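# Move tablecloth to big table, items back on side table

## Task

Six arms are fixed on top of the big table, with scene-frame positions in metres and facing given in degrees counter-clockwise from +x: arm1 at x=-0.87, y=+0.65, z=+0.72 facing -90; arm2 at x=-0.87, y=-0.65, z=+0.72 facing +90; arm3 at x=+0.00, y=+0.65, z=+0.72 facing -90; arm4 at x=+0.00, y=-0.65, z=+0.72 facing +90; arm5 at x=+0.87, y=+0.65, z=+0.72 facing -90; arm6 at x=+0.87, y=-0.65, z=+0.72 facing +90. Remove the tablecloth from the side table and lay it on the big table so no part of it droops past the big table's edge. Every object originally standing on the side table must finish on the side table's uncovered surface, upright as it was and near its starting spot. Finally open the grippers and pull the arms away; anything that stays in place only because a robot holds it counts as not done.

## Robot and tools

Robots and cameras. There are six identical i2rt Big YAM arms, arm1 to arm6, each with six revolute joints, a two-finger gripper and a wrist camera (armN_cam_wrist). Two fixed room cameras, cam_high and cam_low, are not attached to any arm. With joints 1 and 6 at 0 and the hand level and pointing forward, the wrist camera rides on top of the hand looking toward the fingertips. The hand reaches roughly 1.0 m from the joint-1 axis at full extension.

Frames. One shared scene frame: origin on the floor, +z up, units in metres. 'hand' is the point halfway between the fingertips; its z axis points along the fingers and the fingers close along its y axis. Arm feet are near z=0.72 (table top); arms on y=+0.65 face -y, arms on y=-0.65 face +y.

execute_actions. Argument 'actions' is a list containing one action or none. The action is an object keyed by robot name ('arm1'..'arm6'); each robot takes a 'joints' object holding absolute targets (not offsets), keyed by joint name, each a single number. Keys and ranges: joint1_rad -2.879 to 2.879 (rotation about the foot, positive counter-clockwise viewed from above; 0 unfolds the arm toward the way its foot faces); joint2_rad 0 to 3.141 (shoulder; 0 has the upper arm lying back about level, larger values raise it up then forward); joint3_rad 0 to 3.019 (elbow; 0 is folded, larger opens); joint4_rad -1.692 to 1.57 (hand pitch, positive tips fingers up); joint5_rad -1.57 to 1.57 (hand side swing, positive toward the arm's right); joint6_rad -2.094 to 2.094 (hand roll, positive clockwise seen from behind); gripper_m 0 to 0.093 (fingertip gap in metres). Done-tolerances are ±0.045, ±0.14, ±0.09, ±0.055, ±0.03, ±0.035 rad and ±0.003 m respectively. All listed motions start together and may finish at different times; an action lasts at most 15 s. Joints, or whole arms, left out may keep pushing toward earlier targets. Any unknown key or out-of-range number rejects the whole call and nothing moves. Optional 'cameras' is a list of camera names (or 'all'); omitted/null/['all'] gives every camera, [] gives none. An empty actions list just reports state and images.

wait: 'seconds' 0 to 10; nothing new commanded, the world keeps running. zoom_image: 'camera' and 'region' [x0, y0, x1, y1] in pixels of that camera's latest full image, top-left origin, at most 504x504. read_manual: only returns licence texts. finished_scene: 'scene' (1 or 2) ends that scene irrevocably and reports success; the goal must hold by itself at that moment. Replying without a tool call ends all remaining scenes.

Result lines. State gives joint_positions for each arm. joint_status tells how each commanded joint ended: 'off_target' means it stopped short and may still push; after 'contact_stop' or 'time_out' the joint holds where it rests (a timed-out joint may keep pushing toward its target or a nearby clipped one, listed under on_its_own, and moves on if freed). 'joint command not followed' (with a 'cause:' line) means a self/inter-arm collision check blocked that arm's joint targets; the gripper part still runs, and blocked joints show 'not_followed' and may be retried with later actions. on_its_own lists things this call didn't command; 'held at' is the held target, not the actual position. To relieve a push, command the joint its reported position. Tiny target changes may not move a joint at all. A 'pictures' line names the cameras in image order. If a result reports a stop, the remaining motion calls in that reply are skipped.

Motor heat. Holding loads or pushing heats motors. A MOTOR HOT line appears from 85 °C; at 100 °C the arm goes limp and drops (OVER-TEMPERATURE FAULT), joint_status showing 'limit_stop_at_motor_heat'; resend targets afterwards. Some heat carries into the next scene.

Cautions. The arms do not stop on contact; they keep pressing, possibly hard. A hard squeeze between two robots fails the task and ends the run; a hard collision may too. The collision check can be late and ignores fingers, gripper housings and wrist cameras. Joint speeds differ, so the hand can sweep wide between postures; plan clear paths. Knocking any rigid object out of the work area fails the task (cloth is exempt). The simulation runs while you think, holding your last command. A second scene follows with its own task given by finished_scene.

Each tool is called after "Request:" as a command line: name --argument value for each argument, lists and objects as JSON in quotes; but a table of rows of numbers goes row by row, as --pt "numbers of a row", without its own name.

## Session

Request:
execute_actions --actions '[]'

Scene clock: 0.00 s.
Motor temperatures (°C, as the motors report them): arm1=[26 24 26 28 24 24] | arm2=[25 27 27 25 25 24] | arm3=[27 26 28 24 27 26] | arm4=[25 25 26 27 27 26] | arm5=[26 25 28 27 25 25] | arm6=[24 29 26 24 26 23]
arm1.joint_positions: joint1_rad=-0.011 joint2_rad=+0.438 joint3_rad=+1.470 joint4_rad=-1.529 joint5_rad=-0.007 joint6_rad=-0.017 gripper_m=+0.094
arm1.joint_status: not commanded
arm1.hand: x=-0.8580 y=+0.5255 z=+1.3056 quat_wxyz=(-0.359, -0.592, -0.626, +0.359) (m; scene frame)
arm2.joint_positions: joint1_rad=+0.009 joint2_rad=+0.453 joint3_rad=+1.468 joint4_rad=-1.540 joint5_rad=-0.003 joint6_rad=-0.006 gripper_m=+0.095
arm2.joint_status: not commanded
arm2.hand: x=-0.8707 y=-0.5269 z=+1.2843 quat_wxyz=(-0.344, +0.627, -0.597, -0.365) (m; scene frame)
arm3.joint_positions: joint1_rad=-0.016 joint2_rad=+0.447 joint3_rad=+1.481 joint4_rad=-1.545 joint5_rad=+0.011 joint6_rad=-0.002 gripper_m=+0.095
arm3.joint_status: not commanded
arm3.hand: x=-0.0041 y=+0.5309 z=+1.2929 quat_wxyz=(-0.352, -0.615, -0.605, +0.363) (m; scene frame)
arm4.joint_positions: joint1_rad=+0.005 joint2_rad=+0.450 joint3_rad=+1.481 joint4_rad=-1.523 joint5_rad=-0.013 joint6_rad=+0.009 gripper_m=+0.095
arm4.joint_status: not commanded
arm4.hand: x=-0.0164 y=-0.5307 z=+1.3684 quat_wxyz=(-0.353, +0.625, -0.586, -0.376) (m; scene frame)
arm5.joint_positions: joint1_rad=-0.006 joint2_rad=+0.454 joint3_rad=+1.482 joint4_rad=-1.533 joint5_rad=-0.005 joint6_rad=-0.003 gripper_m=+0.095
arm5.joint_status: not commanded
arm5.hand: x=+0.8696 y=+0.5267 z=+1.3332 quat_wxyz=(-0.359, -0.610, -0.608, +0.360) (m; scene frame)
arm6.joint_positions: joint1_rad=+0.002 joint2_rad=+0.455 joint3_rad=+1.453 joint4_rad=-1.534 joint5_rad=-0.012 joint6_rad=+0.011 gripper_m=+0.094
arm6.joint_status: not commanded
arm6.hand: x=+0.8687 y=-0.5189 z=+1.3095 quat_wxyz=(-0.342, +0.615, -0.615, -0.356) (m; scene frame)
pictures: arm1_cam_wrist, arm2_cam_wrist, arm3_cam_wrist, arm4_cam_wrist, arm5_cam_wrist, arm6_cam_wrist, cam_high, cam_low
Images, in order (width x height): arm1_cam_wrist 504x504, arm2_cam_wrist 504x504, arm3_cam_wrist 504x504, arm4_cam_wrist 504x504, arm5_cam_wrist 504x504, arm6_cam_wrist 504x504, cam_high 504x504, cam_low 504x504.

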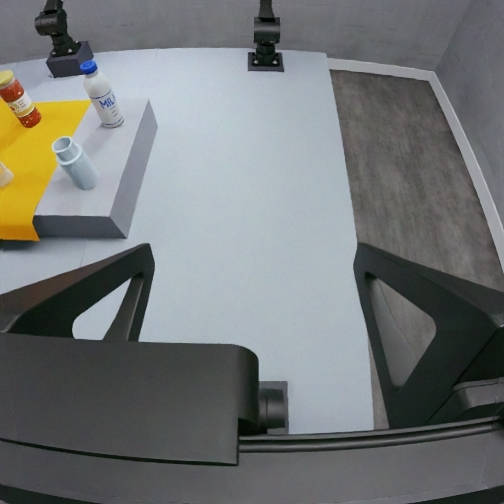

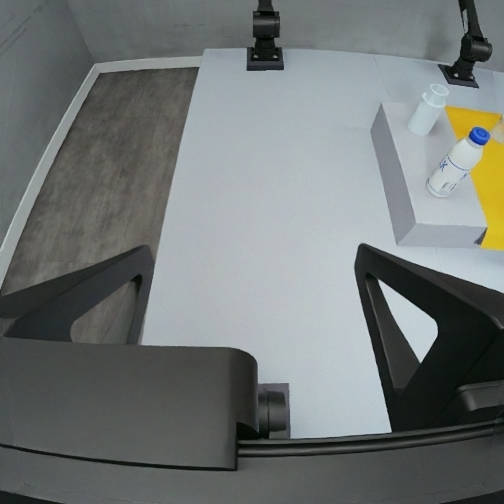

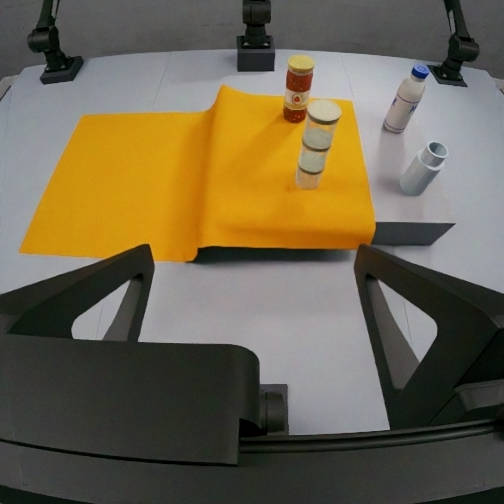

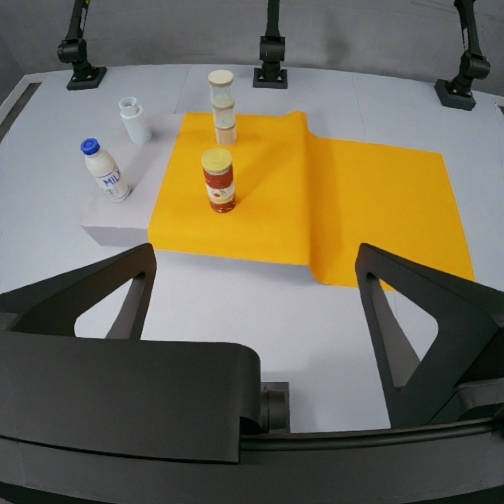

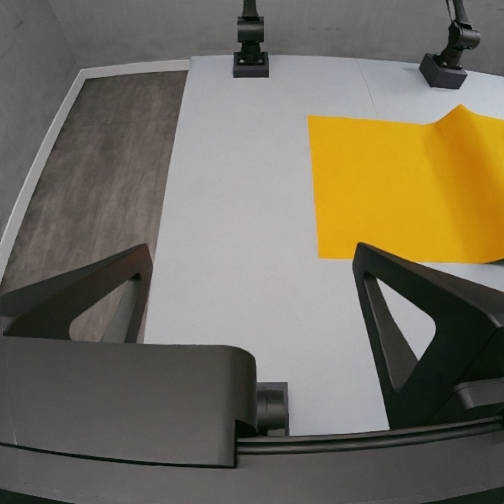

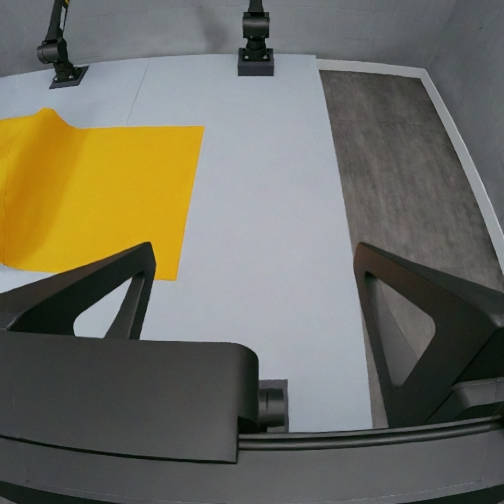

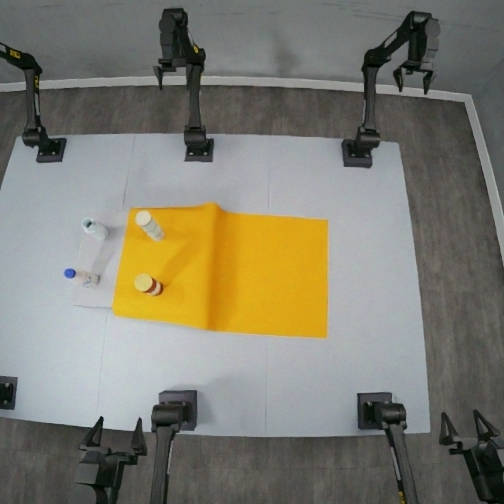

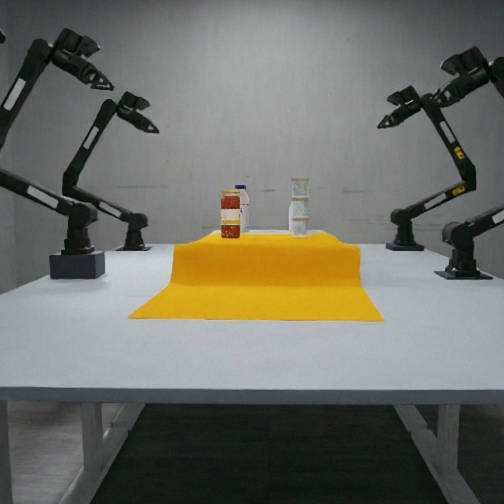

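Request:
execute_actions --actions '[{"arm3":{"joints":{"joint1_rad":-0.268,"joint2_rad":0.7,"joint3_rad":0.405,"joint4_rad":0.63}},"arm4":{"joints":{"joint1_rad":0.18,"joint2_rad":0.7,"joint3_rad":0.38,"joint4_rad":0.88}},"arm5":{"joints":{"joint1_rad":-1.105,"joint2_rad":2.0,"joint3_rad":1.9,"joint4_rad":-0.43}},"arm6":{"joints":{"joint1_rad":1.125,"joint2_rad":2.0,"joint3_rad":1.92,"joint4_rad":-0.445}}}]' --cameras '[]'

Request:
execute_actions --actions '[{"arm3":{"joints":{"joint2_rad":1.26}},"arm4":{"joints":{"joint2_rad":1.5}},"arm5":{"joints":{"joint2_rad":2.345}},"arm6":{"joints":{"joint2_rad":2.34}}}]' --cameras '["arm3_cam_wrist","arm4_cam_wrist","arm5_cam_wrist","arm6_cam_wrist","cam_low"]'

Scene clock: 9.03 s.
Motor temperatures (°C, as the motors report them): arm1=[26 24 27 28 24 24] | arm2=[25 27 28 25 25 24] | arm3=[27 26 30 24 27 26] | arm4=[25 26 28 27 27 26] | arm5=[26 26 31 28 25 25] | arm6=[24 30 28 24 26 23]
arm1.joint_positions: joint1_rad=-0.011 joint2_rad=+0.438 joint3_rad=+1.470 joint4_rad=-1.529 joint5_rad=-0.007 joint6_rad=-0.017 gripper_m=+0.094
arm1.joint_status: not commanded
arm1.hand: x=-0.8580 y=+0.5255 z=+1.3056 quat_wxyz=(-0.359, -0.592, -0.626, +0.359) (m; scene frame)
arm2.joint_positions: joint1_rad=+0.009 joint2_rad=+0.453 joint3_rad=+1.468 joint4_rad=-1.540 joint5_rad=-0.003 joint6_rad=-0.006 gripper_m=+0.095
arm2.joint_status: not commanded
arm2.hand: x=-0.8707 y=-0.5269 z=+1.2843 quat_wxyz=(-0.344, +0.627, -0.597, -0.365) (m; scene frame)
arm3.joint_positions: joint1_rad=-0.262 joint2_rad=+0.710 joint3_rad=+0.403 joint4_rad=+0.609 joint5_rad=+0.011 joint6_rad=-0.002 gripper_m=+0.095
arm3.joint_status: all done
arm3.hand: x=-0.0987 y=+0.2855 z=+1.1161 quat_wxyz=(-0.489, -0.472, -0.358, +0.640) (m; scene frame)
arm4.joint_positions: joint1_rad=+0.168 joint2_rad=+0.711 joint3_rad=+0.376 joint4_rad=+0.858 joint5_rad=-0.013 joint6_rad=+0.009 gripper_m=+0.095
arm4.joint_status: all done
arm4.hand: x=-0.0844 y=-0.3084 z=+1.2274 quat_wxyz=(-0.539, +0.395, -0.304, -0.679) (m; scene frame)
arm5.joint_positions: joint1_rad=-1.108 joint2_rad=+1.992 joint3_rad=+1.858 joint4_rad=-0.454 joint5_rad=-0.004 joint6_rad=-0.003 gripper_m=+0.095
arm5.joint_status: all done
arm5.hand: x=+0.1336 y=+0.2854 z=+1.0286 quat_wxyz=(-0.109, -0.858, -0.203, +0.459) (m; scene frame)
arm6.joint_positions: joint1_rad=+1.129 joint2_rad=+2.001 joint3_rad=+1.876 joint4_rad=-0.465 joint5_rad=-0.013 joint6_rad=+0.011 gripper_m=+0.094
arm6.joint_status: all done
arm6.hand: x=+0.1233 y=-0.3001 z=+1.0182 quat_wxyz=(-0.093, +0.860, -0.195, -0.462) (m; scene frame)
pictures: none
No camera images: the call's "cameras" was empty. Leave "cameras" out to get every camera's image.

Scene clock: 10.40 s.
Motor temperatures (°C, as the motors report them): arm1=[26 24 27 28 24 24] | arm2=[25 27 29 25 25 24] | arm3=[27 26 31 24 27 26] | arm4=[25 26 28 27 27 26] | arm5=[26 26 31 28 25 25] | arm6=[24 30 28 24 26 23]
arm1.joint_positions: joint1_rad=-0.011 joint2_rad=+0.438 joint3_rad=+1.470 joint4_rad=-1.529 joint5_rad=-0.007 joint6_rad=-0.017 gripper_m=+0.094
arm1.joint_status: not commanded
arm1.hand: x=-0.8580 y=+0.5255 z=+1.3056 quat_wxyz=(-0.359, -0.592, -0.626, +0.359) (m; scene frame)
arm2.joint_positions: joint1_rad=+0.009 joint2_rad=+0.453 joint3_rad=+1.468 joint4_rad=-1.540 joint5_rad=-0.003 joint6_rad=-0.006 gripper_m=+0.095
arm2.joint_status: not commanded
arm2.hand: x=-0.8707 y=-0.5269 z=+1.2843 quat_wxyz=(-0.344, +0.627, -0.597, -0.365) (m; scene frame)
arm3.joint_positions: joint1_rad=-0.262 joint2_rad=+1.256 joint3_rad=+0.403 joint4_rad=+0.616 joint5_rad=+0.011 joint6_rad=-0.002 gripper_m=+0.095
arm3.joint_status: all done
arm3.hand: x=-0.1193 y=+0.2066 z=+0.8960 quat_wxyz=(-0.374, -0.624, -0.477, +0.493) (m; scene frame)
arm4.joint_positions: joint1_rad=+0.168 joint2_rad=+1.494 joint3_rad=+0.376 joint4_rad=+0.866 joint5_rad=-0.013 joint6_rad=+0.009 gripper_m=+0.095
arm4.joint_status: all done
arm4.hand: x=-0.1047 y=-0.1963 z=+0.9098 quat_wxyz=(-0.382, +0.619, -0.490, -0.480) (m; scene frame)
arm5.joint_positions: joint1_rad=-1.107 joint2_rad=+2.336 joint3_rad=+1.888 joint4_rad=-0.431 joint5_rad=-0.007 joint6_rad=+0.000 gripper_m=+0.095
arm5.joint_status: all done
arm5.hand: x=+0.1228 y=+0.2791 z=+0.7693 quat_wxyz=(-0.081, -0.916, -0.215, +0.329) (m; scene frame)
arm6.joint_positions: joint1_rad=+1.128 joint2_rad=+2.344 joint3_rad=+1.899 joint4_rad=-0.446 joint5_rad=-0.010 joint6_rad=+0.006 gripper_m=+0.094
arm6.joint_status: all done
arm6.hand: x=+0.1147 y=-0.2961 z=+0.7548 quat_wxyz=(-0.065, +0.920, -0.207, -0.327) (m; scene frame)
pictures: arm3_cam_wrist, arm4_cam_wrist, arm5_cam_wrist, arm6_cam_wrist, cam_low
camera_calibration (this result's frames):
arm3_cam_wrist: T_world_to_cam=[[-0.969304, 0.245833, 0.00412098, -0.173496], [0.18373, 0.735372, -0.652282, 0.455616], [-0.163383, -0.631502, -0.757965, 0.911285], [0, 0, 0, 1]] pos_world=[-0.102993, 0.283082, 0.988627]
arm4_cam_wrist: T_world_to_cam=[[0.970462, 0.241253, -0.00096889, 0.147992], [0.185941, -0.750511, -0.63416, 0.451407], [-0.15372, 0.615248, -0.773202, 0.931259], [0, 0, 0, 1]] pos_world=[-0.0844028, -0.269872, 1.00646]
arm5_cam_wrist: T_world_to_cam=[[-0.432299, 0.901565, -0.0172442, -0.183343], [0.899864, 0.430096, -0.0725444, -0.165094], [-0.0579869, -0.0468783, -0.997216, 0.903146], [0, 0, 0, 1]] pos_world=[0.121673, 0.27864, 0.885493]
arm6_cam_wrist: T_world_to_cam=[[0.425033, 0.905001, -0.017876, 0.231101], [0.903689, -0.425383, -0.048937, -0.187128], [-0.0518922, 0.00464548, -0.998642, 0.886183], [0, 0, 0, 1]] pos_world=[0.116866, -0.292864, 0.879953]
Images, in order (width x height): arm3_cam_wrist 504x504, arm4_cam_wrist 504x504, arm5_cam_wrist 504x504, arm6_cam_wrist 504x504, cam_low 504x504.

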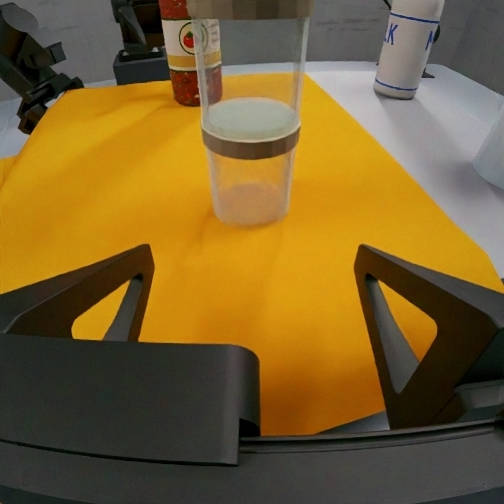

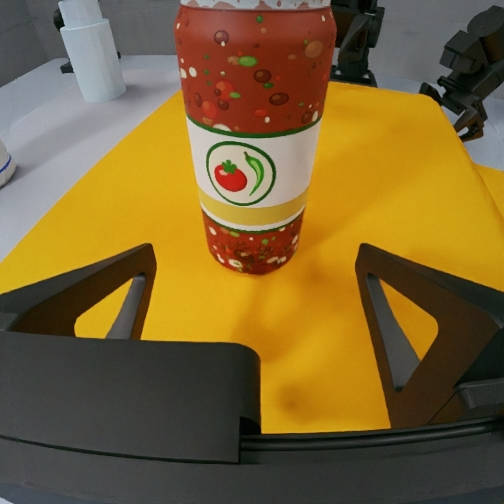

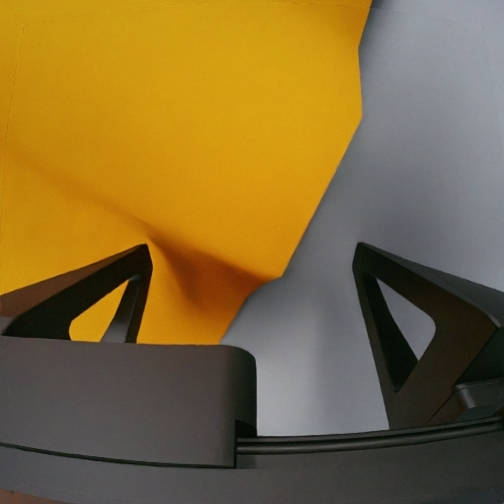

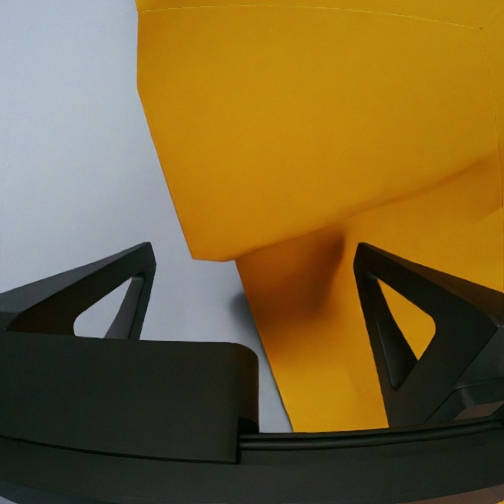

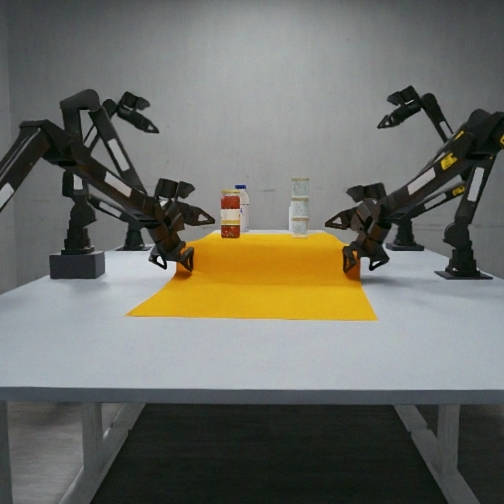

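Request:
execute_actions --actions '[{"arm3":{"joints":{"joint2_rad":1.575,"joint3_rad":0.71,"joint4_rad":0.665}},"arm4":{"joints":{"joint2_rad":1.68,"joint3_rad":0.63,"joint4_rad":0.82}},"arm5":{"joints":{"joint1_rad":-1.085,"joint2_rad":2.35,"joint3_rad":1.97}},"arm6":{"joints":{"joint1_rad":1.105,"joint2_rad":2.345,"joint3_rad":1.97}}}]' --cameras '["arm3_cam_wrist","arm4_cam_wrist","arm5_cam_wrist","arm6_cam_wrist","cam_low"]'

Scene clock: 15.80 s.
Motor temperatures (°C, as the motors report them): arm1=[26 24 28 28 24 24] | arm2=[25 27 29 25 25 24] | arm3=[27 26 31 24 27 26] | arm4=[25 26 28 27 27 26] | arm5=[26 28 33 28 25 25] | arm6=[24 32 29 24 26 23]
arm1.joint_positions: joint1_rad=-0.011 joint2_rad=+0.438 joint3_rad=+1.470 joint4_rad=-1.529 joint5_rad=-0.007 joint6_rad=-0.017 gripper_m=+0.094
arm1.joint_status: not commanded
arm1.hand: x=-0.8580 y=+0.5255 z=+1.3056 quat_wxyz=(-0.359, -0.592, -0.626, +0.359) (m; scene frame)
arm2.joint_positions: joint1_rad=+0.009 joint2_rad=+0.453 joint3_rad=+1.468 joint4_rad=-1.540 joint5_rad=-0.003 joint6_rad=-0.006 gripper_m=+0.095
arm2.joint_status: not commanded
arm2.hand: x=-0.8707 y=-0.5269 z=+1.2843 quat_wxyz=(-0.344, +0.627, -0.597, -0.365) (m; scene frame)
arm3.joint_positions: joint1_rad=-0.262 joint2_rad=+1.566 joint3_rad=+0.673 joint4_rad=+0.645 joint5_rad=+0.011 joint6_rad=-0.002 gripper_m=+0.095
arm3.joint_status: all done
arm3.hand: x=-0.1464 y=+0.1035 z=+0.8814 quat_wxyz=(-0.372, -0.627, -0.479, +0.489) (m; scene frame)
arm4.joint_positions: joint1_rad=+0.168 joint2_rad=+1.679 joint3_rad=+0.604 joint4_rad=+0.826 joint5_rad=-0.013 joint6_rad=+0.009 gripper_m=+0.095
arm4.joint_status: all done
arm4.hand: x=-0.1230 y=-0.1138 z=+0.9044 quat_wxyz=(-0.383, +0.618, -0.489, -0.481) (m; scene frame)
arm5.joint_positions: joint1_rad=-1.092 joint2_rad=+2.340 joint3_rad=+1.924 joint4_rad=-0.431 joint5_rad=-0.007 joint6_rad=+0.000 gripper_m=+0.095
arm5.joint_status: all done
arm5.hand: x=+0.1180 y=+0.2619 z=+0.7847 quat_wxyz=(-0.087, -0.909, -0.221, +0.344) (m; scene frame)
arm6.joint_positions: joint1_rad=+1.113 joint2_rad=+2.344 joint3_rad=+1.926 joint4_rad=-0.446 joint5_rad=-0.010 joint6_rad=+0.006 gripper_m=+0.094
arm6.joint_status: all done
arm6.hand: x=+0.1118 y=-0.2804 z=+0.7684 quat_wxyz=(-0.071, +0.914, -0.213, -0.339) (m; scene frame)
pictures: arm3_cam_wrist, arm4_cam_wrist, arm5_cam_wrist, arm6_cam_wrist, cam_low
camera_calibration (this result's frames):
arm3_cam_wrist: T_world_to_cam=[[-0.969318, 0.245776, 0.00401775, -0.174285], [0.185609, 0.742545, -0.643566, 0.518739], [-0.161157, -0.623074, -0.76538, 0.836698], [0, 0, 0, 1]] pos_world=[-0.130381, 0.178973, 0.974935]
arm4_cam_wrist: T_world_to_cam=[[0.970453, 0.241287, -0.00091387, 0.145834], [0.185649, -0.749087, -0.635927, 0.514965], [-0.154126, 0.616968, -0.771749, 0.872384], [0, 0, 0, 1]] pos_world=[-0.102671, -0.187667, 1.00087]
arm5_cam_wrist: T_world_to_cam=[[-0.44684, 0.89444, -0.0176383, -0.165808], [0.890474, 0.442791, -0.104843, -0.129173], [-0.0859655, -0.0625544, -0.994332, 0.922534], [0, 0, 0, 1]] pos_world=[0.120241, 0.263211, 0.900838]
arm6_cam_wrist: T_world_to_cam=[[0.438434, 0.898586, -0.017857, 0.215114], [0.89554, -0.438457, -0.0759203, -0.159118], [-0.0760504, 0.0172944, -0.996954, 0.904494], [0, 0, 0, 1]] pos_world=[0.11697, -0.278708, 0.8935]
Images, in order (width x height): arm3_cam_wrist 504x504, arm4_cam_wrist 504x504, arm5_cam_wrist 504x504, arm6_cam_wrist 504x504, cam_low 504x504.

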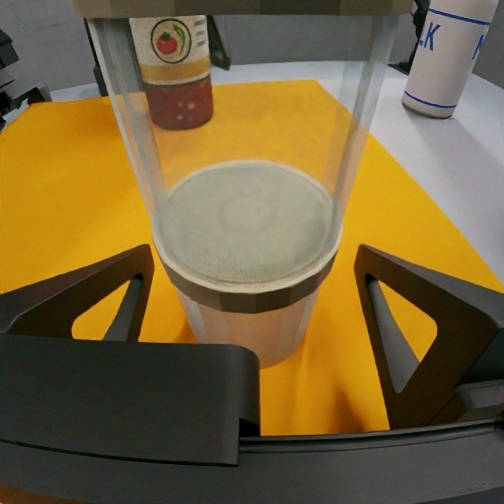

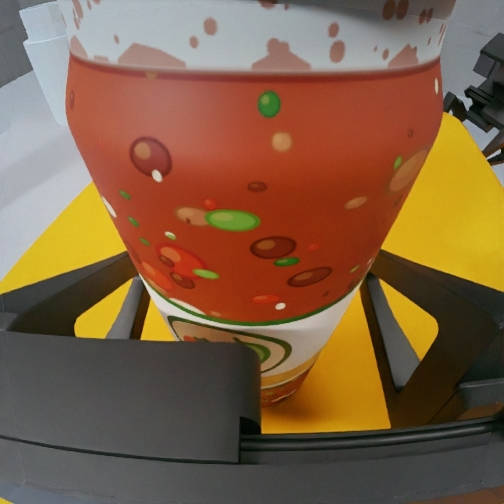

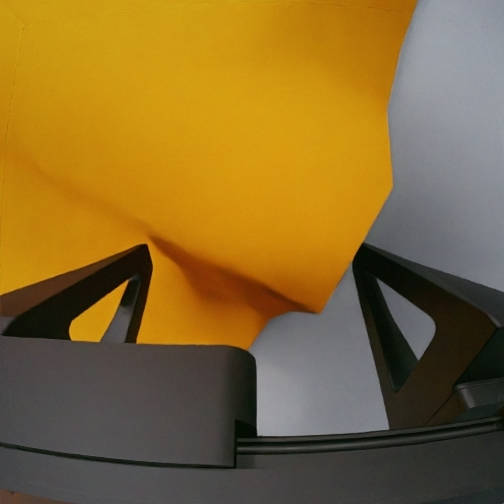

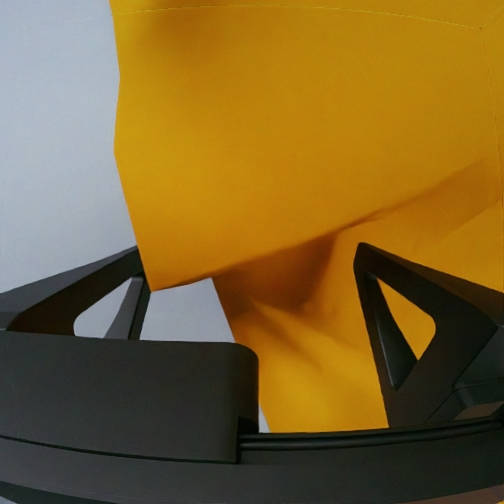

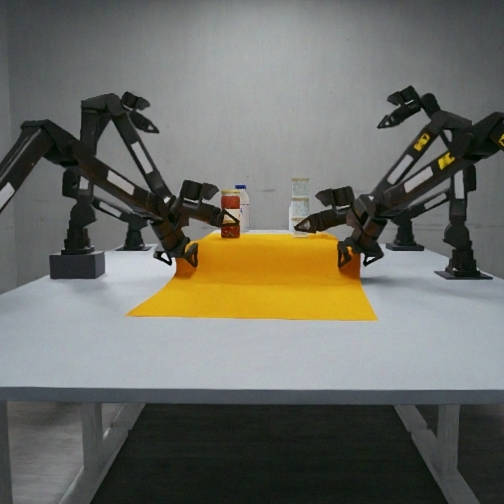

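Request:
execute_actions --actions '[{"arm3":{"joints":{"joint2_rad":1.6,"joint3_rad":0.745}},"arm4":{"joints":{"gripper_m":0.04}},"arm5":{"joints":{"gripper_m":0}},"arm6":{"joints":{"gripper_m":0}}}]' --cameras '[]'

Request:
execute_actions --actions '[{"arm3":{"joints":{"gripper_m":0.04}}}]' --cameras '[]'

Request:
execute_actions --actions '[{"arm3":{"joints":{"joint2_rad":1.49}},"arm4":{"joints":{"joint2_rad":1.56,"joint4_rad":0.845}},"arm5":{"joints":{"joint2_rad":2.29}},"arm6":{"joints":{"joint2_rad":2.28}}}]' --cameras '["arm3_cam_wrist","arm5_cam_wrist","arm6_cam_wrist","cam_low"]'

Scene clock: 21.70 s.
Motor temperatures (°C, as the motors report them): arm1=[26 24 28 28 24 24] | arm2=[25 27 30 25 25 24] | arm3=[27 27 33 25 27 26] | arm4=[25 26 29 27 27 26] | arm5=[26 30 35 28 25 25] | arm6=[24 33 31 24 26 23]
arm1.joint_positions: joint1_rad=-0.011 joint2_rad=+0.438 joint3_rad=+1.470 joint4_rad=-1.529 joint5_rad=-0.007 joint6_rad=-0.017 gripper_m=+0.094
arm1.joint_status: not commanded
arm1.hand: x=-0.8580 y=+0.5255 z=+1.3056 quat_wxyz=(-0.359, -0.592, -0.626, +0.359) (m; scene frame)
arm2.joint_positions: joint1_rad=+0.009 joint2_rad=+0.453 joint3_rad=+1.468 joint4_rad=-1.540 joint5_rad=-0.003 joint6_rad=-0.006 gripper_m=+0.095
arm2.joint_status: not commanded
arm2.hand: x=-0.8707 y=-0.5269 z=+1.2843 quat_wxyz=(-0.344, +0.627, -0.597, -0.365) (m; scene frame)
arm3.joint_positions: joint1_rad=-0.262 joint2_rad=+1.585 joint3_rad=+0.698 joint4_rad=+0.645 joint5_rad=+0.011 joint6_rad=-0.002 gripper_m=+0.095
arm3.joint_status: all done
arm3.hand: x=-0.1487 y=+0.0945 z=+0.8828 quat_wxyz=(-0.373, -0.625, -0.478, +0.491) (m; scene frame)
arm4.joint_positions: joint1_rad=+0.169 joint2_rad=+1.679 joint3_rad=+0.604 joint4_rad=+0.826 joint5_rad=-0.014 joint6_rad=+0.010 gripper_m=+0.066
arm4.joint_status: gripper_m off_target (ended at +0.066, target +0.040)
arm4.hand: x=-0.1237 y=-0.1140 z=+0.9043 quat_wxyz=(-0.382, +0.619, -0.489, -0.482) (m; scene frame)
arm5.joint_positions: joint1_rad=-1.092 joint2_rad=+2.340 joint3_rad=+1.924 joint4_rad=-0.431 joint5_rad=-0.005 joint6_rad=+0.000 gripper_m=+0.001
arm5.joint_status: all done
arm5.hand: x=+0.1179 y=+0.2622 z=+0.7847 quat_wxyz=(-0.086, -0.909, -0.221, +0.344) (m; scene frame)
arm6.joint_positions: joint1_rad=+1.114 joint2_rad=+2.344 joint3_rad=+1.932 joint4_rad=-0.446 joint5_rad=-0.014 joint6_rad=+0.006 gripper_m=+0.001
arm6.joint_status: all done
arm6.hand: x=+0.1091 y=-0.2808 z=+0.7717 quat_wxyz=(-0.070, +0.913, -0.212, -0.342) (m; scene frame)
pictures: none
No camera images: the call's "cameras" was empty. Leave "cameras" out to get every camera's image.

Scene clock: 22.30 s.
Motor temperatures (°C, as the motors report them): arm1=[26 24 28 28 24 24] | arm2=[25 27 30 25 25 24] | arm3=[27 27 33 25 27 26] | arm4=[25 26 29 27 27 26] | arm5=[26 30 35 28 25 25] | arm6=[24 33 31 24 26 23]
arm1.joint_positions: joint1_rad=-0.011 joint2_rad=+0.438 joint3_rad=+1.470 joint4_rad=-1.529 joint5_rad=-0.007 joint6_rad=-0.017 gripper_m=+0.094
arm1.joint_status: not commanded
arm1.hand: x=-0.8580 y=+0.5255 z=+1.3056 quat_wxyz=(-0.359, -0.592, -0.626, +0.359) (m; scene frame)
arm2.joint_positions: joint1_rad=+0.009 joint2_rad=+0.453 joint3_rad=+1.468 joint4_rad=-1.540 joint5_rad=-0.003 joint6_rad=-0.006 gripper_m=+0.095
arm2.joint_status: not commanded
arm2.hand: x=-0.8707 y=-0.5269 z=+1.2843 quat_wxyz=(-0.344, +0.627, -0.597, -0.365) (m; scene frame)
arm3.joint_positions: joint1_rad=-0.262 joint2_rad=+1.585 joint3_rad=+0.698 joint4_rad=+0.645 joint5_rad=+0.010 joint6_rad=-0.002 gripper_m=+0.059
arm3.joint_status: gripper_m off_target (ended at +0.059, target +0.040)
arm3.hand: x=-0.1487 y=+0.0945 z=+0.8828 quat_wxyz=(-0.373, -0.625, -0.478, +0.491) (m; scene frame)
arm4.joint_positions: joint1_rad=+0.169 joint2_rad=+1.679 joint3_rad=+0.604 joint4_rad=+0.826 joint5_rad=-0.014 joint6_rad=+0.010 gripper_m=+0.066
arm4.joint_status: not commanded
arm4.hand: x=-0.1237 y=-0.1140 z=+0.9043 quat_wxyz=(-0.382, +0.619, -0.489, -0.482) (m; scene frame)
arm5.joint_positions: joint1_rad=-1.092 joint2_rad=+2.340 joint3_rad=+1.924 joint4_rad=-0.431 joint5_rad=-0.005 joint6_rad=+0.000 gripper_m=+0.001
arm5.joint_status: not commanded
arm5.hand: x=+0.1179 y=+0.2622 z=+0.7847 quat_wxyz=(-0.086, -0.909, -0.221, +0.344) (m; scene frame)
arm6.joint_positions: joint1_rad=+1.114 joint2_rad=+2.344 joint3_rad=+1.932 joint4_rad=-0.446 joint5_rad=-0.014 joint6_rad=+0.006 gripper_m=+0.001
arm6.joint_status: not commanded
arm6.hand: x=+0.1091 y=-0.2808 z=+0.7717 quat_wxyz=(-0.070, +0.913, -0.212, -0.342) (m; scene frame)
pictures: none
No camera images: the call's "cameras" was empty. Leave "cameras" out to get every camera's image.

Scene clock: 23.17 s.
Motor temperatures (°C, as the motors report them): arm1=[26 24 28 28 24 24] | arm2=[25 27 30 25 25 24] | arm3=[27 27 33 25 27 26] | arm4=[25 26 29 27 27 26] | arm5=[26 30 36 28 25 25] | arm6=[24 33 31 24 26 23]
arm1.joint_positions: joint1_rad=-0.011 joint2_rad=+0.438 joint3_rad=+1.470 joint4_rad=-1.529 joint5_rad=-0.007 joint6_rad=-0.017 gripper_m=+0.094
arm1.joint_status: not commanded
arm1.hand: x=-0.8580 y=+0.5255 z=+1.3056 quat_wxyz=(-0.359, -0.592, -0.626, +0.359) (m; scene frame)
arm2.joint_positions: joint1_rad=+0.009 joint2_rad=+0.453 joint3_rad=+1.468 joint4_rad=-1.540 joint5_rad=-0.003 joint6_rad=-0.006 gripper_m=+0.095
arm2.joint_status: not commanded
arm2.hand: x=-0.8707 y=-0.5269 z=+1.2843 quat_wxyz=(-0.344, +0.627, -0.597, -0.365) (m; scene frame)
arm3.joint_positions: joint1_rad=-0.262 joint2_rad=+1.525 joint3_rad=+0.698 joint4_rad=+0.645 joint5_rad=+0.010 joint6_rad=-0.002 gripper_m=+0.059
arm3.joint_status: all done
arm3.hand: x=-0.1481 y=+0.0968 z=+0.9159 quat_wxyz=(-0.387, -0.610, -0.467, +0.509) (m; scene frame)
arm4.joint_positions: joint1_rad=+0.169 joint2_rad=+1.622 joint3_rad=+0.602 joint4_rad=+0.815 joint5_rad=-0.014 joint6_rad=+0.010 gripper_m=+0.066
arm4.joint_status: all done
arm4.hand: x=-0.1238 y=-0.1148 z=+0.9308 quat_wxyz=(-0.393, +0.608, -0.481, -0.495) (m; scene frame)
arm5.joint_positions: joint1_rad=-1.092 joint2_rad=+2.298 joint3_rad=+1.924 joint4_rad=-0.431 joint5_rad=-0.005 joint6_rad=+0.000 gripper_m=+0.001
arm5.joint_status: all done
arm5.hand: x=+0.1143 y=+0.2604 z=+0.8193 quat_wxyz=(-0.091, -0.901, -0.219, +0.363) (m; scene frame)
arm6.joint_positions: joint1_rad=+1.114 joint2_rad=+2.289 joint3_rad=+1.932 joint4_rad=-0.446 joint5_rad=-0.013 joint6_rad=+0.006 gripper_m=+0.001
arm6.joint_status: all done
arm6.hand: x=+0.1049 y=-0.2778 z=+0.8171 quat_wxyz=(-0.076, +0.903, -0.210, -0.367) (m; scene frame)
pictures: arm3_cam_wrist, arm5_cam_wrist, arm6_cam_wrist, cam_low
camera_calibration (this result's frames):
arm3_cam_wrist: T_world_to_cam=[[-0.969322, 0.245751, 0.00453123, -0.174924], [0.174281, 0.700186, -0.692362, 0.593338], [-0.173321, -0.670332, -0.721536, 0.821265], [0, 0, 0, 1]] pos_world=[-0.130622, 0.178061, 1.00417]
arm5_cam_wrist: T_world_to_cam=[[-0.446323, 0.894715, -0.0167614, -0.166336], [0.886282, 0.439371, -0.146485, -0.086039], [-0.123698, -0.0802348, -0.989071, 0.961206], [0, 0, 0, 1]] pos_world=[0.120914, 0.263749, 0.935309]
arm6_cam_wrist: T_world_to_cam=[[0.435597, 0.899927, -0.0196788, 0.218766], [0.890438, -0.433999, -0.136986, -0.0964809], [-0.131818, 0.042148, -0.990377, 0.959883], [0, 0, 0, 1]] pos_world=[0.117147, -0.279203, 0.941735]
Images, in order (width x height): arm3_cam_wrist 504x504, arm5_cam_wrist 504x504, arm6_cam_wrist 504x504, cam_low 504x504.

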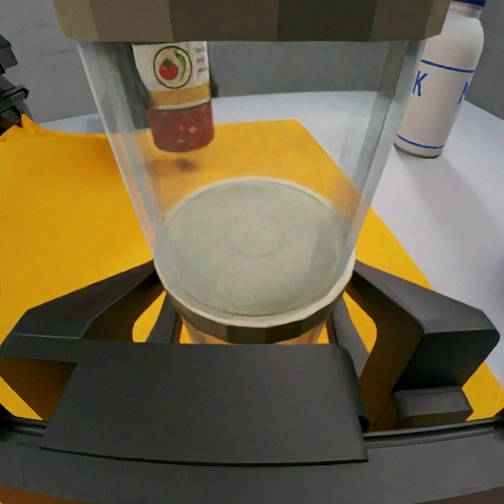

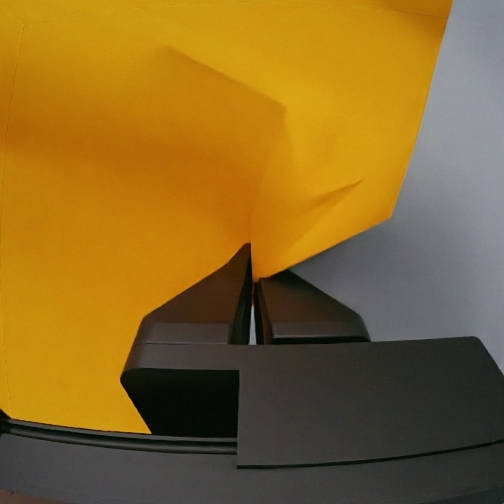

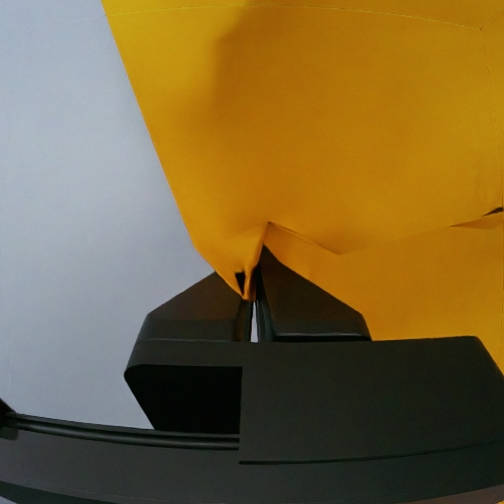

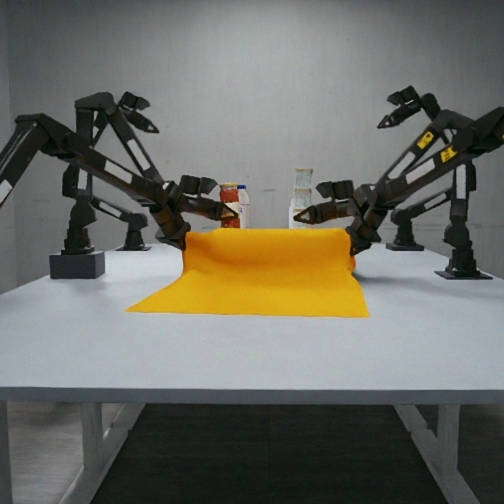

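Request:
execute_actions --actions '[{"arm5":{"joints":{"joint1_rad":-0.87,"joint2_rad":1.81,"joint3_rad":1.17,"joint4_rad":-0.2}},"arm6":{"joints":{"joint1_rad":0.87,"joint2_rad":1.79,"joint3_rad":1.17,"joint4_rad":-0.22}}}]' --cameras '[]'

Request:
execute_actions --actions '[{"arm3":{"joints":{"joint2_rad":1.58}},"arm4":{"joints":{"joint2_rad":1.655}},"arm5":{"joints":{"joint1_rad":-0.71,"joint2_rad":1.62,"joint3_rad":0.88,"joint4_rad":-0.12}},"arm6":{"joints":{"joint1_rad":0.71,"joint2_rad":1.6,"joint3_rad":0.88,"joint4_rad":-0.14}}}]' --cameras '["cam_high","cam_low"]'

Scene clock: 28.67 s.
Motor temperatures (°C, as the motors report them): arm1=[26 24 29 28 24 24] | arm2=[25 27 30 25 25 24] | arm3=[27 27 34 25 27 26] | arm4=[25 27 29 27 27 26] | arm5=[26 32 37 28 25 25] | arm6=[24 34 32 24 26 23]
arm1.joint_positions: joint1_rad=-0.011 joint2_rad=+0.438 joint3_rad=+1.470 joint4_rad=-1.529 joint5_rad=-0.007 joint6_rad=-0.017 gripper_m=+0.094
arm1.joint_status: not commanded
arm1.hand: x=-0.8580 y=+0.5255 z=+1.3056 quat_wxyz=(-0.359, -0.592, -0.626, +0.359) (m; scene frame)
arm2.joint_positions: joint1_rad=+0.009 joint2_rad=+0.453 joint3_rad=+1.468 joint4_rad=-1.540 joint5_rad=-0.003 joint6_rad=-0.006 gripper_m=+0.095
arm2.joint_status: not commanded
arm2.hand: x=-0.8707 y=-0.5269 z=+1.2843 quat_wxyz=(-0.344, +0.627, -0.597, -0.365) (m; scene frame)
arm3.joint_positions: joint1_rad=-0.262 joint2_rad=+1.525 joint3_rad=+0.698 joint4_rad=+0.645 joint5_rad=+0.010 joint6_rad=-0.002 gripper_m=+0.059
arm3.joint_status: not commanded
arm3.hand: x=-0.1481 y=+0.0968 z=+0.9159 quat_wxyz=(-0.387, -0.610, -0.467, +0.509) (m; scene frame)
arm4.joint_positions: joint1_rad=+0.169 joint2_rad=+1.622 joint3_rad=+0.602 joint4_rad=+0.815 joint5_rad=-0.014 joint6_rad=+0.010 gripper_m=+0.066
arm4.joint_status: not commanded
arm4.hand: x=-0.1238 y=-0.1148 z=+0.9308 quat_wxyz=(-0.393, +0.608, -0.481, -0.495) (m; scene frame)
arm5.joint_positions: joint1_rad=-0.874 joint2_rad=+1.819 joint3_rad=+1.153 joint4_rad=-0.219 joint5_rad=-0.006 joint6_rad=+0.000 gripper_m=+0.001
arm5.joint_status: all done
arm5.hand: x=+0.3807 y=+0.2423 z=+0.8228 quat_wxyz=(-0.117, -0.885, -0.321, +0.316) (m; scene frame)
arm6.joint_positions: joint1_rad=+0.874 joint2_rad=+1.804 joint3_rad=+1.150 joint4_rad=-0.234 joint5_rad=-0.012 joint6_rad=+0.006 gripper_m=+0.001
arm6.joint_status: all done
arm6.hand: x=+0.3819 y=-0.2459 z=+0.8161 quat_wxyz=(-0.106, +0.886, -0.322, -0.317) (m; scene frame)
pictures: none
No camera images: the call's "cameras" was empty. Leave "cameras" out to get every camera's image.

Scene clock: 29.77 s.
Motor temperatures (°C, as the motors report them): arm1=[26 24 29 28 24 24] | arm2=[25 27 30 25 25 24] | arm3=[27 27 35 25 27 26] | arm4=[25 27 29 27 27 26] | arm5=[26 31 36 28 25 25] | arm6=[24 33 32 24 26 23]
arm1.joint_positions: joint1_rad=-0.011 joint2_rad=+0.438 joint3_rad=+1.470 joint4_rad=-1.529 joint5_rad=-0.007 joint6_rad=-0.017 gripper_m=+0.094
arm1.joint_status: not commanded
arm1.hand: x=-0.8580 y=+0.5255 z=+1.3056 quat_wxyz=(-0.359, -0.592, -0.626, +0.359) (m; scene frame)
arm2.joint_positions: joint1_rad=+0.009 joint2_rad=+0.453 joint3_rad=+1.468 joint4_rad=-1.540 joint5_rad=-0.003 joint6_rad=-0.006 gripper_m=+0.095
arm2.joint_status: not commanded
arm2.hand: x=-0.8707 y=-0.5269 z=+1.2843 quat_wxyz=(-0.344, +0.627, -0.597, -0.365) (m; scene frame)
arm3.joint_positions: joint1_rad=-0.262 joint2_rad=+1.588 joint3_rad=+0.699 joint4_rad=+0.649 joint5_rad=+0.010 joint6_rad=-0.002 gripper_m=+0.059
arm3.joint_status: all done
arm3.hand: x=-0.1488 y=+0.0939 z=+0.8830 quat_wxyz=(-0.374, -0.625, -0.478, +0.492) (m; scene frame)
arm4.joint_positions: joint1_rad=+0.169 joint2_rad=+1.674 joint3_rad=+0.602 joint4_rad=+0.820 joint5_rad=-0.014 joint6_rad=+0.011 gripper_m=+0.066
arm4.joint_status: all done
arm4.hand: x=-0.1233 y=-0.1151 z=+0.9045 quat_wxyz=(-0.381, +0.619, -0.490, -0.481) (m; scene frame)
arm5.joint_positions: joint1_rad=-0.702 joint2_rad=+1.610 joint3_rad=+0.879 joint4_rad=-0.143 joint5_rad=-0.006 joint6_rad=+0.000 gripper_m=+0.001
arm5.joint_status: all done
arm5.hand: x=+0.5159 y=+0.2336 z=+0.8303 quat_wxyz=(-0.146, -0.853, -0.395, +0.309) (m; scene frame)
arm6.joint_positions: joint1_rad=+0.698 joint2_rad=+1.599 joint3_rad=+0.870 joint4_rad=-0.160 joint5_rad=-0.010 joint6_rad=+0.006 gripper_m=+0.001
arm6.joint_status: all done
arm6.hand: x=+0.5207 y=-0.2380 z=+0.8176 quat_wxyz=(-0.134, +0.854, -0.399, -0.306) (m; scene frame)
pictures: cam_high, cam_low
Images, in order (width x height): cam_high 504x504, cam_low 504x504.

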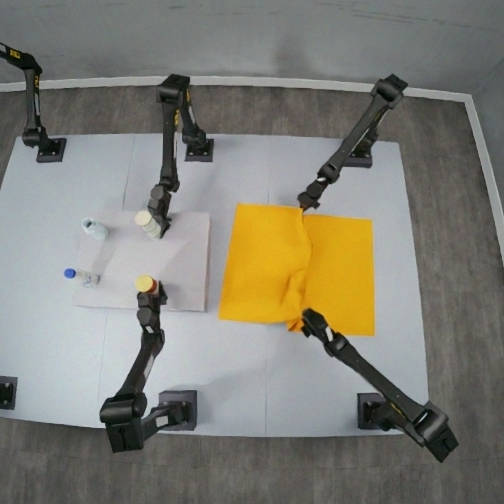

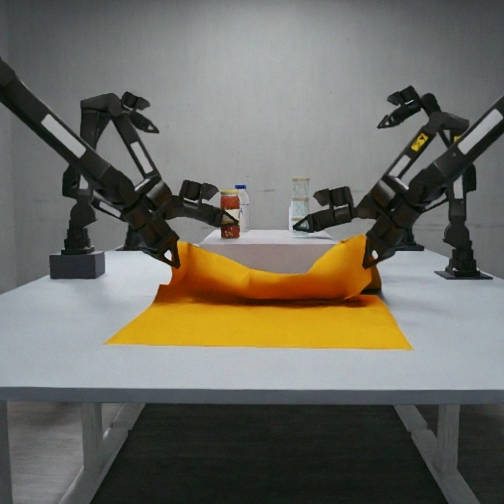

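Request:
execute_actions --actions '[{"arm3":{"joints":{"gripper_m":0.093}},"arm4":{"joints":{"gripper_m":0.093}},"arm5":{"joints":{"gripper_m":0.093}},"arm6":{"joints":{"gripper_m":0.093}}}]' --cameras '[]'

Request:
execute_actions --actions '[{"arm3":{"joints":{"joint2_rad":0.9,"joint3_rad":0.3}},"arm4":{"joints":{"joint2_rad":1.1,"joint3_rad":0.2}},"arm5":{"joints":{"joint2_rad":1.0,"joint4_rad":-0.8}},"arm6":{"joints":{"joint2_rad":1.0,"joint4_rad":-0.8}}}]' --cameras '["cam_high","cam_low"]'

Scene clock: 34.67 s.
Motor temperatures (°C, as the motors report them): arm1=[26 24 29 28 24 24] | arm2=[25 27 30 25 25 24] | arm3=[27 28 35 25 27 26] | arm4=[25 27 30 27 27 26] | arm5=[26 31 36 28 25 25] | arm6=[24 33 31 24 26 23]
arm1.joint_positions: joint1_rad=-0.011 joint2_rad=+0.438 joint3_rad=+1.470 joint4_rad=-1.529 joint5_rad=-0.007 joint6_rad=-0.017 gripper_m=+0.094
arm1.joint_status: not commanded
arm1.hand: x=-0.8580 y=+0.5255 z=+1.3056 quat_wxyz=(-0.359, -0.592, -0.626, +0.359) (m; scene frame)
arm2.joint_positions: joint1_rad=+0.009 joint2_rad=+0.453 joint3_rad=+1.468 joint4_rad=-1.540 joint5_rad=-0.003 joint6_rad=-0.006 gripper_m=+0.095
arm2.joint_status: not commanded
arm2.hand: x=-0.8707 y=-0.5269 z=+1.2843 quat_wxyz=(-0.344, +0.627, -0.597, -0.365) (m; scene frame)
arm3.joint_positions: joint1_rad=-0.262 joint2_rad=+1.588 joint3_rad=+0.700 joint4_rad=+0.649 joint5_rad=+0.010 joint6_rad=-0.002 gripper_m=+0.093
arm3.joint_status: all done
arm3.hand: x=-0.1489 y=+0.0935 z=+0.8835 quat_wxyz=(-0.374, -0.624, -0.478, +0.492) (m; scene frame)
arm4.joint_positions: joint1_rad=+0.169 joint2_rad=+1.674 joint3_rad=+0.602 joint4_rad=+0.822 joint5_rad=-0.014 joint6_rad=+0.011 gripper_m=+0.093
arm4.joint_status: all done
arm4.hand: x=-0.1235 y=-0.1148 z=+0.9053 quat_wxyz=(-0.382, +0.618, -0.490, -0.482) (m; scene frame)
arm5.joint_positions: joint1_rad=-0.702 joint2_rad=+1.610 joint3_rad=+0.879 joint4_rad=-0.143 joint5_rad=-0.006 joint6_rad=+0.000 gripper_m=+0.093
arm5.joint_status: all done
arm5.hand: x=+0.5159 y=+0.2336 z=+0.8303 quat_wxyz=(-0.146, -0.853, -0.395, +0.309) (m; scene frame)
arm6.joint_positions: joint1_rad=+0.698 joint2_rad=+1.599 joint3_rad=+0.870 joint4_rad=-0.160 joint5_rad=-0.010 joint6_rad=+0.006 gripper_m=+0.093
arm6.joint_status: all done
arm6.hand: x=+0.5207 y=-0.2380 z=+0.8176 quat_wxyz=(-0.134, +0.854, -0.399, -0.306) (m; scene frame)
pictures: none
No camera images: the call's "cameras" was empty. Leave "cameras" out to get every camera's image.

Scene clock: 36.07 s.
Motor temperatures (°C, as the motors report them): arm1=[26 24 29 28 24 24] | arm2=[25 27 30 25 25 24] | arm3=[27 28 35 25 27 26] | arm4=[25 27 30 27 27 26] | arm5=[26 30 36 28 25 25] | arm6=[24 33 31 24 26 23]
arm1.joint_positions: joint1_rad=-0.011 joint2_rad=+0.438 joint3_rad=+1.470 joint4_rad=-1.529 joint5_rad=-0.007 joint6_rad=-0.017 gripper_m=+0.094
arm1.joint_status: not commanded
arm1.hand: x=-0.8580 y=+0.5255 z=+1.3056 quat_wxyz=(-0.359, -0.592, -0.626, +0.359) (m; scene frame)
arm2.joint_positions: joint1_rad=+0.009 joint2_rad=+0.453 joint3_rad=+1.468 joint4_rad=-1.540 joint5_rad=-0.003 joint6_rad=-0.006 gripper_m=+0.095
arm2.joint_status: not commanded
arm2.hand: x=-0.8707 y=-0.5269 z=+1.2843 quat_wxyz=(-0.344, +0.627, -0.597, -0.365) (m; scene frame)
arm3.joint_positions: joint1_rad=-0.262 joint2_rad=+0.904 joint3_rad=+0.301 joint4_rad=+0.649 joint5_rad=+0.010 joint6_rad=-0.002 gripper_m=+0.093
arm3.joint_status: all done
arm3.hand: x=-0.1045 y=+0.2626 z=+0.9948 quat_wxyz=(-0.439, -0.549, -0.419, +0.575) (m; scene frame)
arm4.joint_positions: joint1_rad=+0.169 joint2_rad=+1.110 joint3_rad=+0.199 joint4_rad=+0.824 joint5_rad=-0.014 joint6_rad=+0.011 gripper_m=+0.093
arm4.joint_status: all done
arm4.hand: x=-0.0903 y=-0.2677 z=+0.9773 quat_wxyz=(-0.420, +0.578, -0.456, -0.530) (m; scene frame)
arm5.joint_positions: joint1_rad=-0.702 joint2_rad=+0.994 joint3_rad=+0.873 joint4_rad=-0.782 joint5_rad=-0.006 joint6_rad=+0.000 gripper_m=+0.093
arm5.joint_status: all done
arm5.hand: x=+0.6087 y=+0.3425 z=+1.0136 quat_wxyz=(-0.140, -0.857, -0.397, +0.297) (m; scene frame)
arm6.joint_positions: joint1_rad=+0.698 joint2_rad=+0.994 joint3_rad=+0.870 joint4_rad=-0.788 joint5_rad=-0.010 joint6_rad=+0.006 gripper_m=+0.093
arm6.joint_status: all done
arm6.hand: x=+0.6103 y=-0.3432 z=+0.9993 quat_wxyz=(-0.130, +0.857, -0.400, -0.296) (m; scene frame)
pictures: cam_high, cam_low
Images, in order (width x height): cam_high 504x504, cam_low 504x504.

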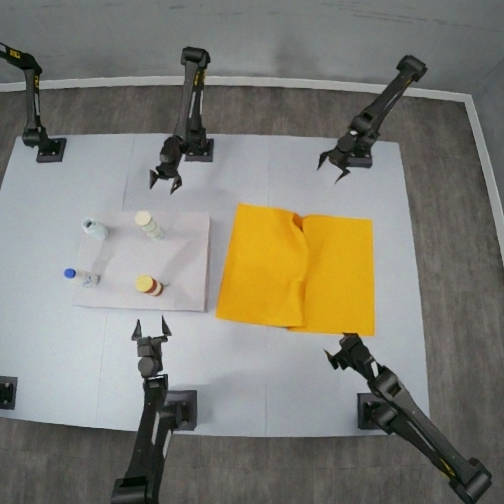

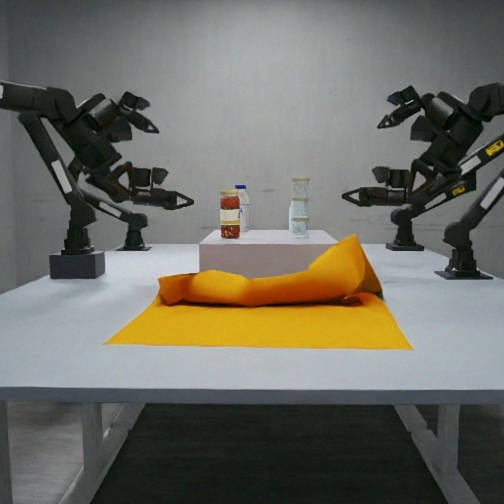

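Request:
finished_scene --scene 2

The scene is finished: the task was done.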